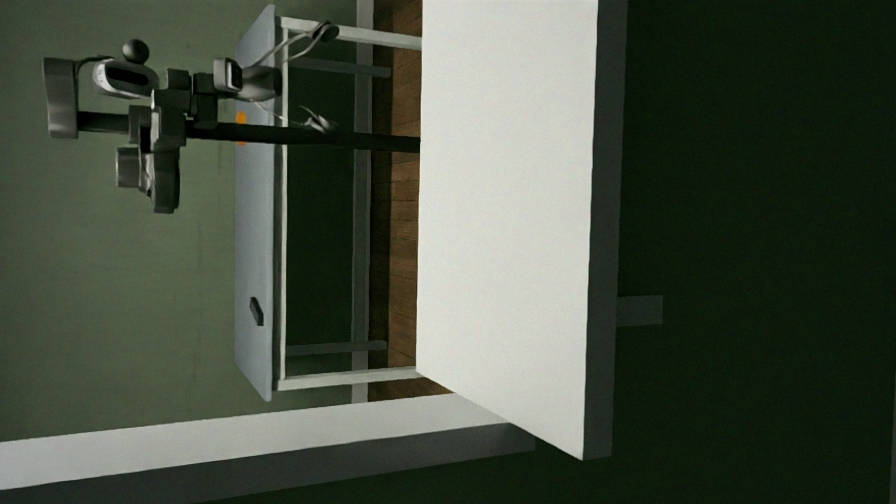

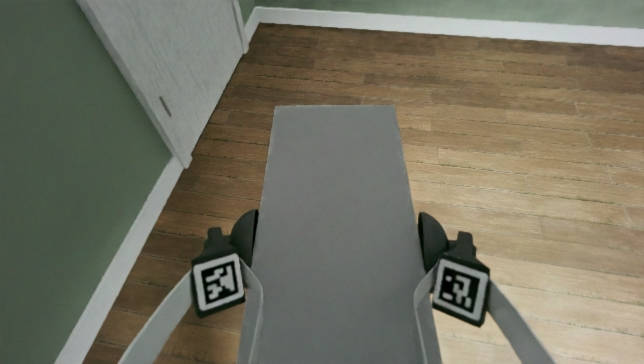

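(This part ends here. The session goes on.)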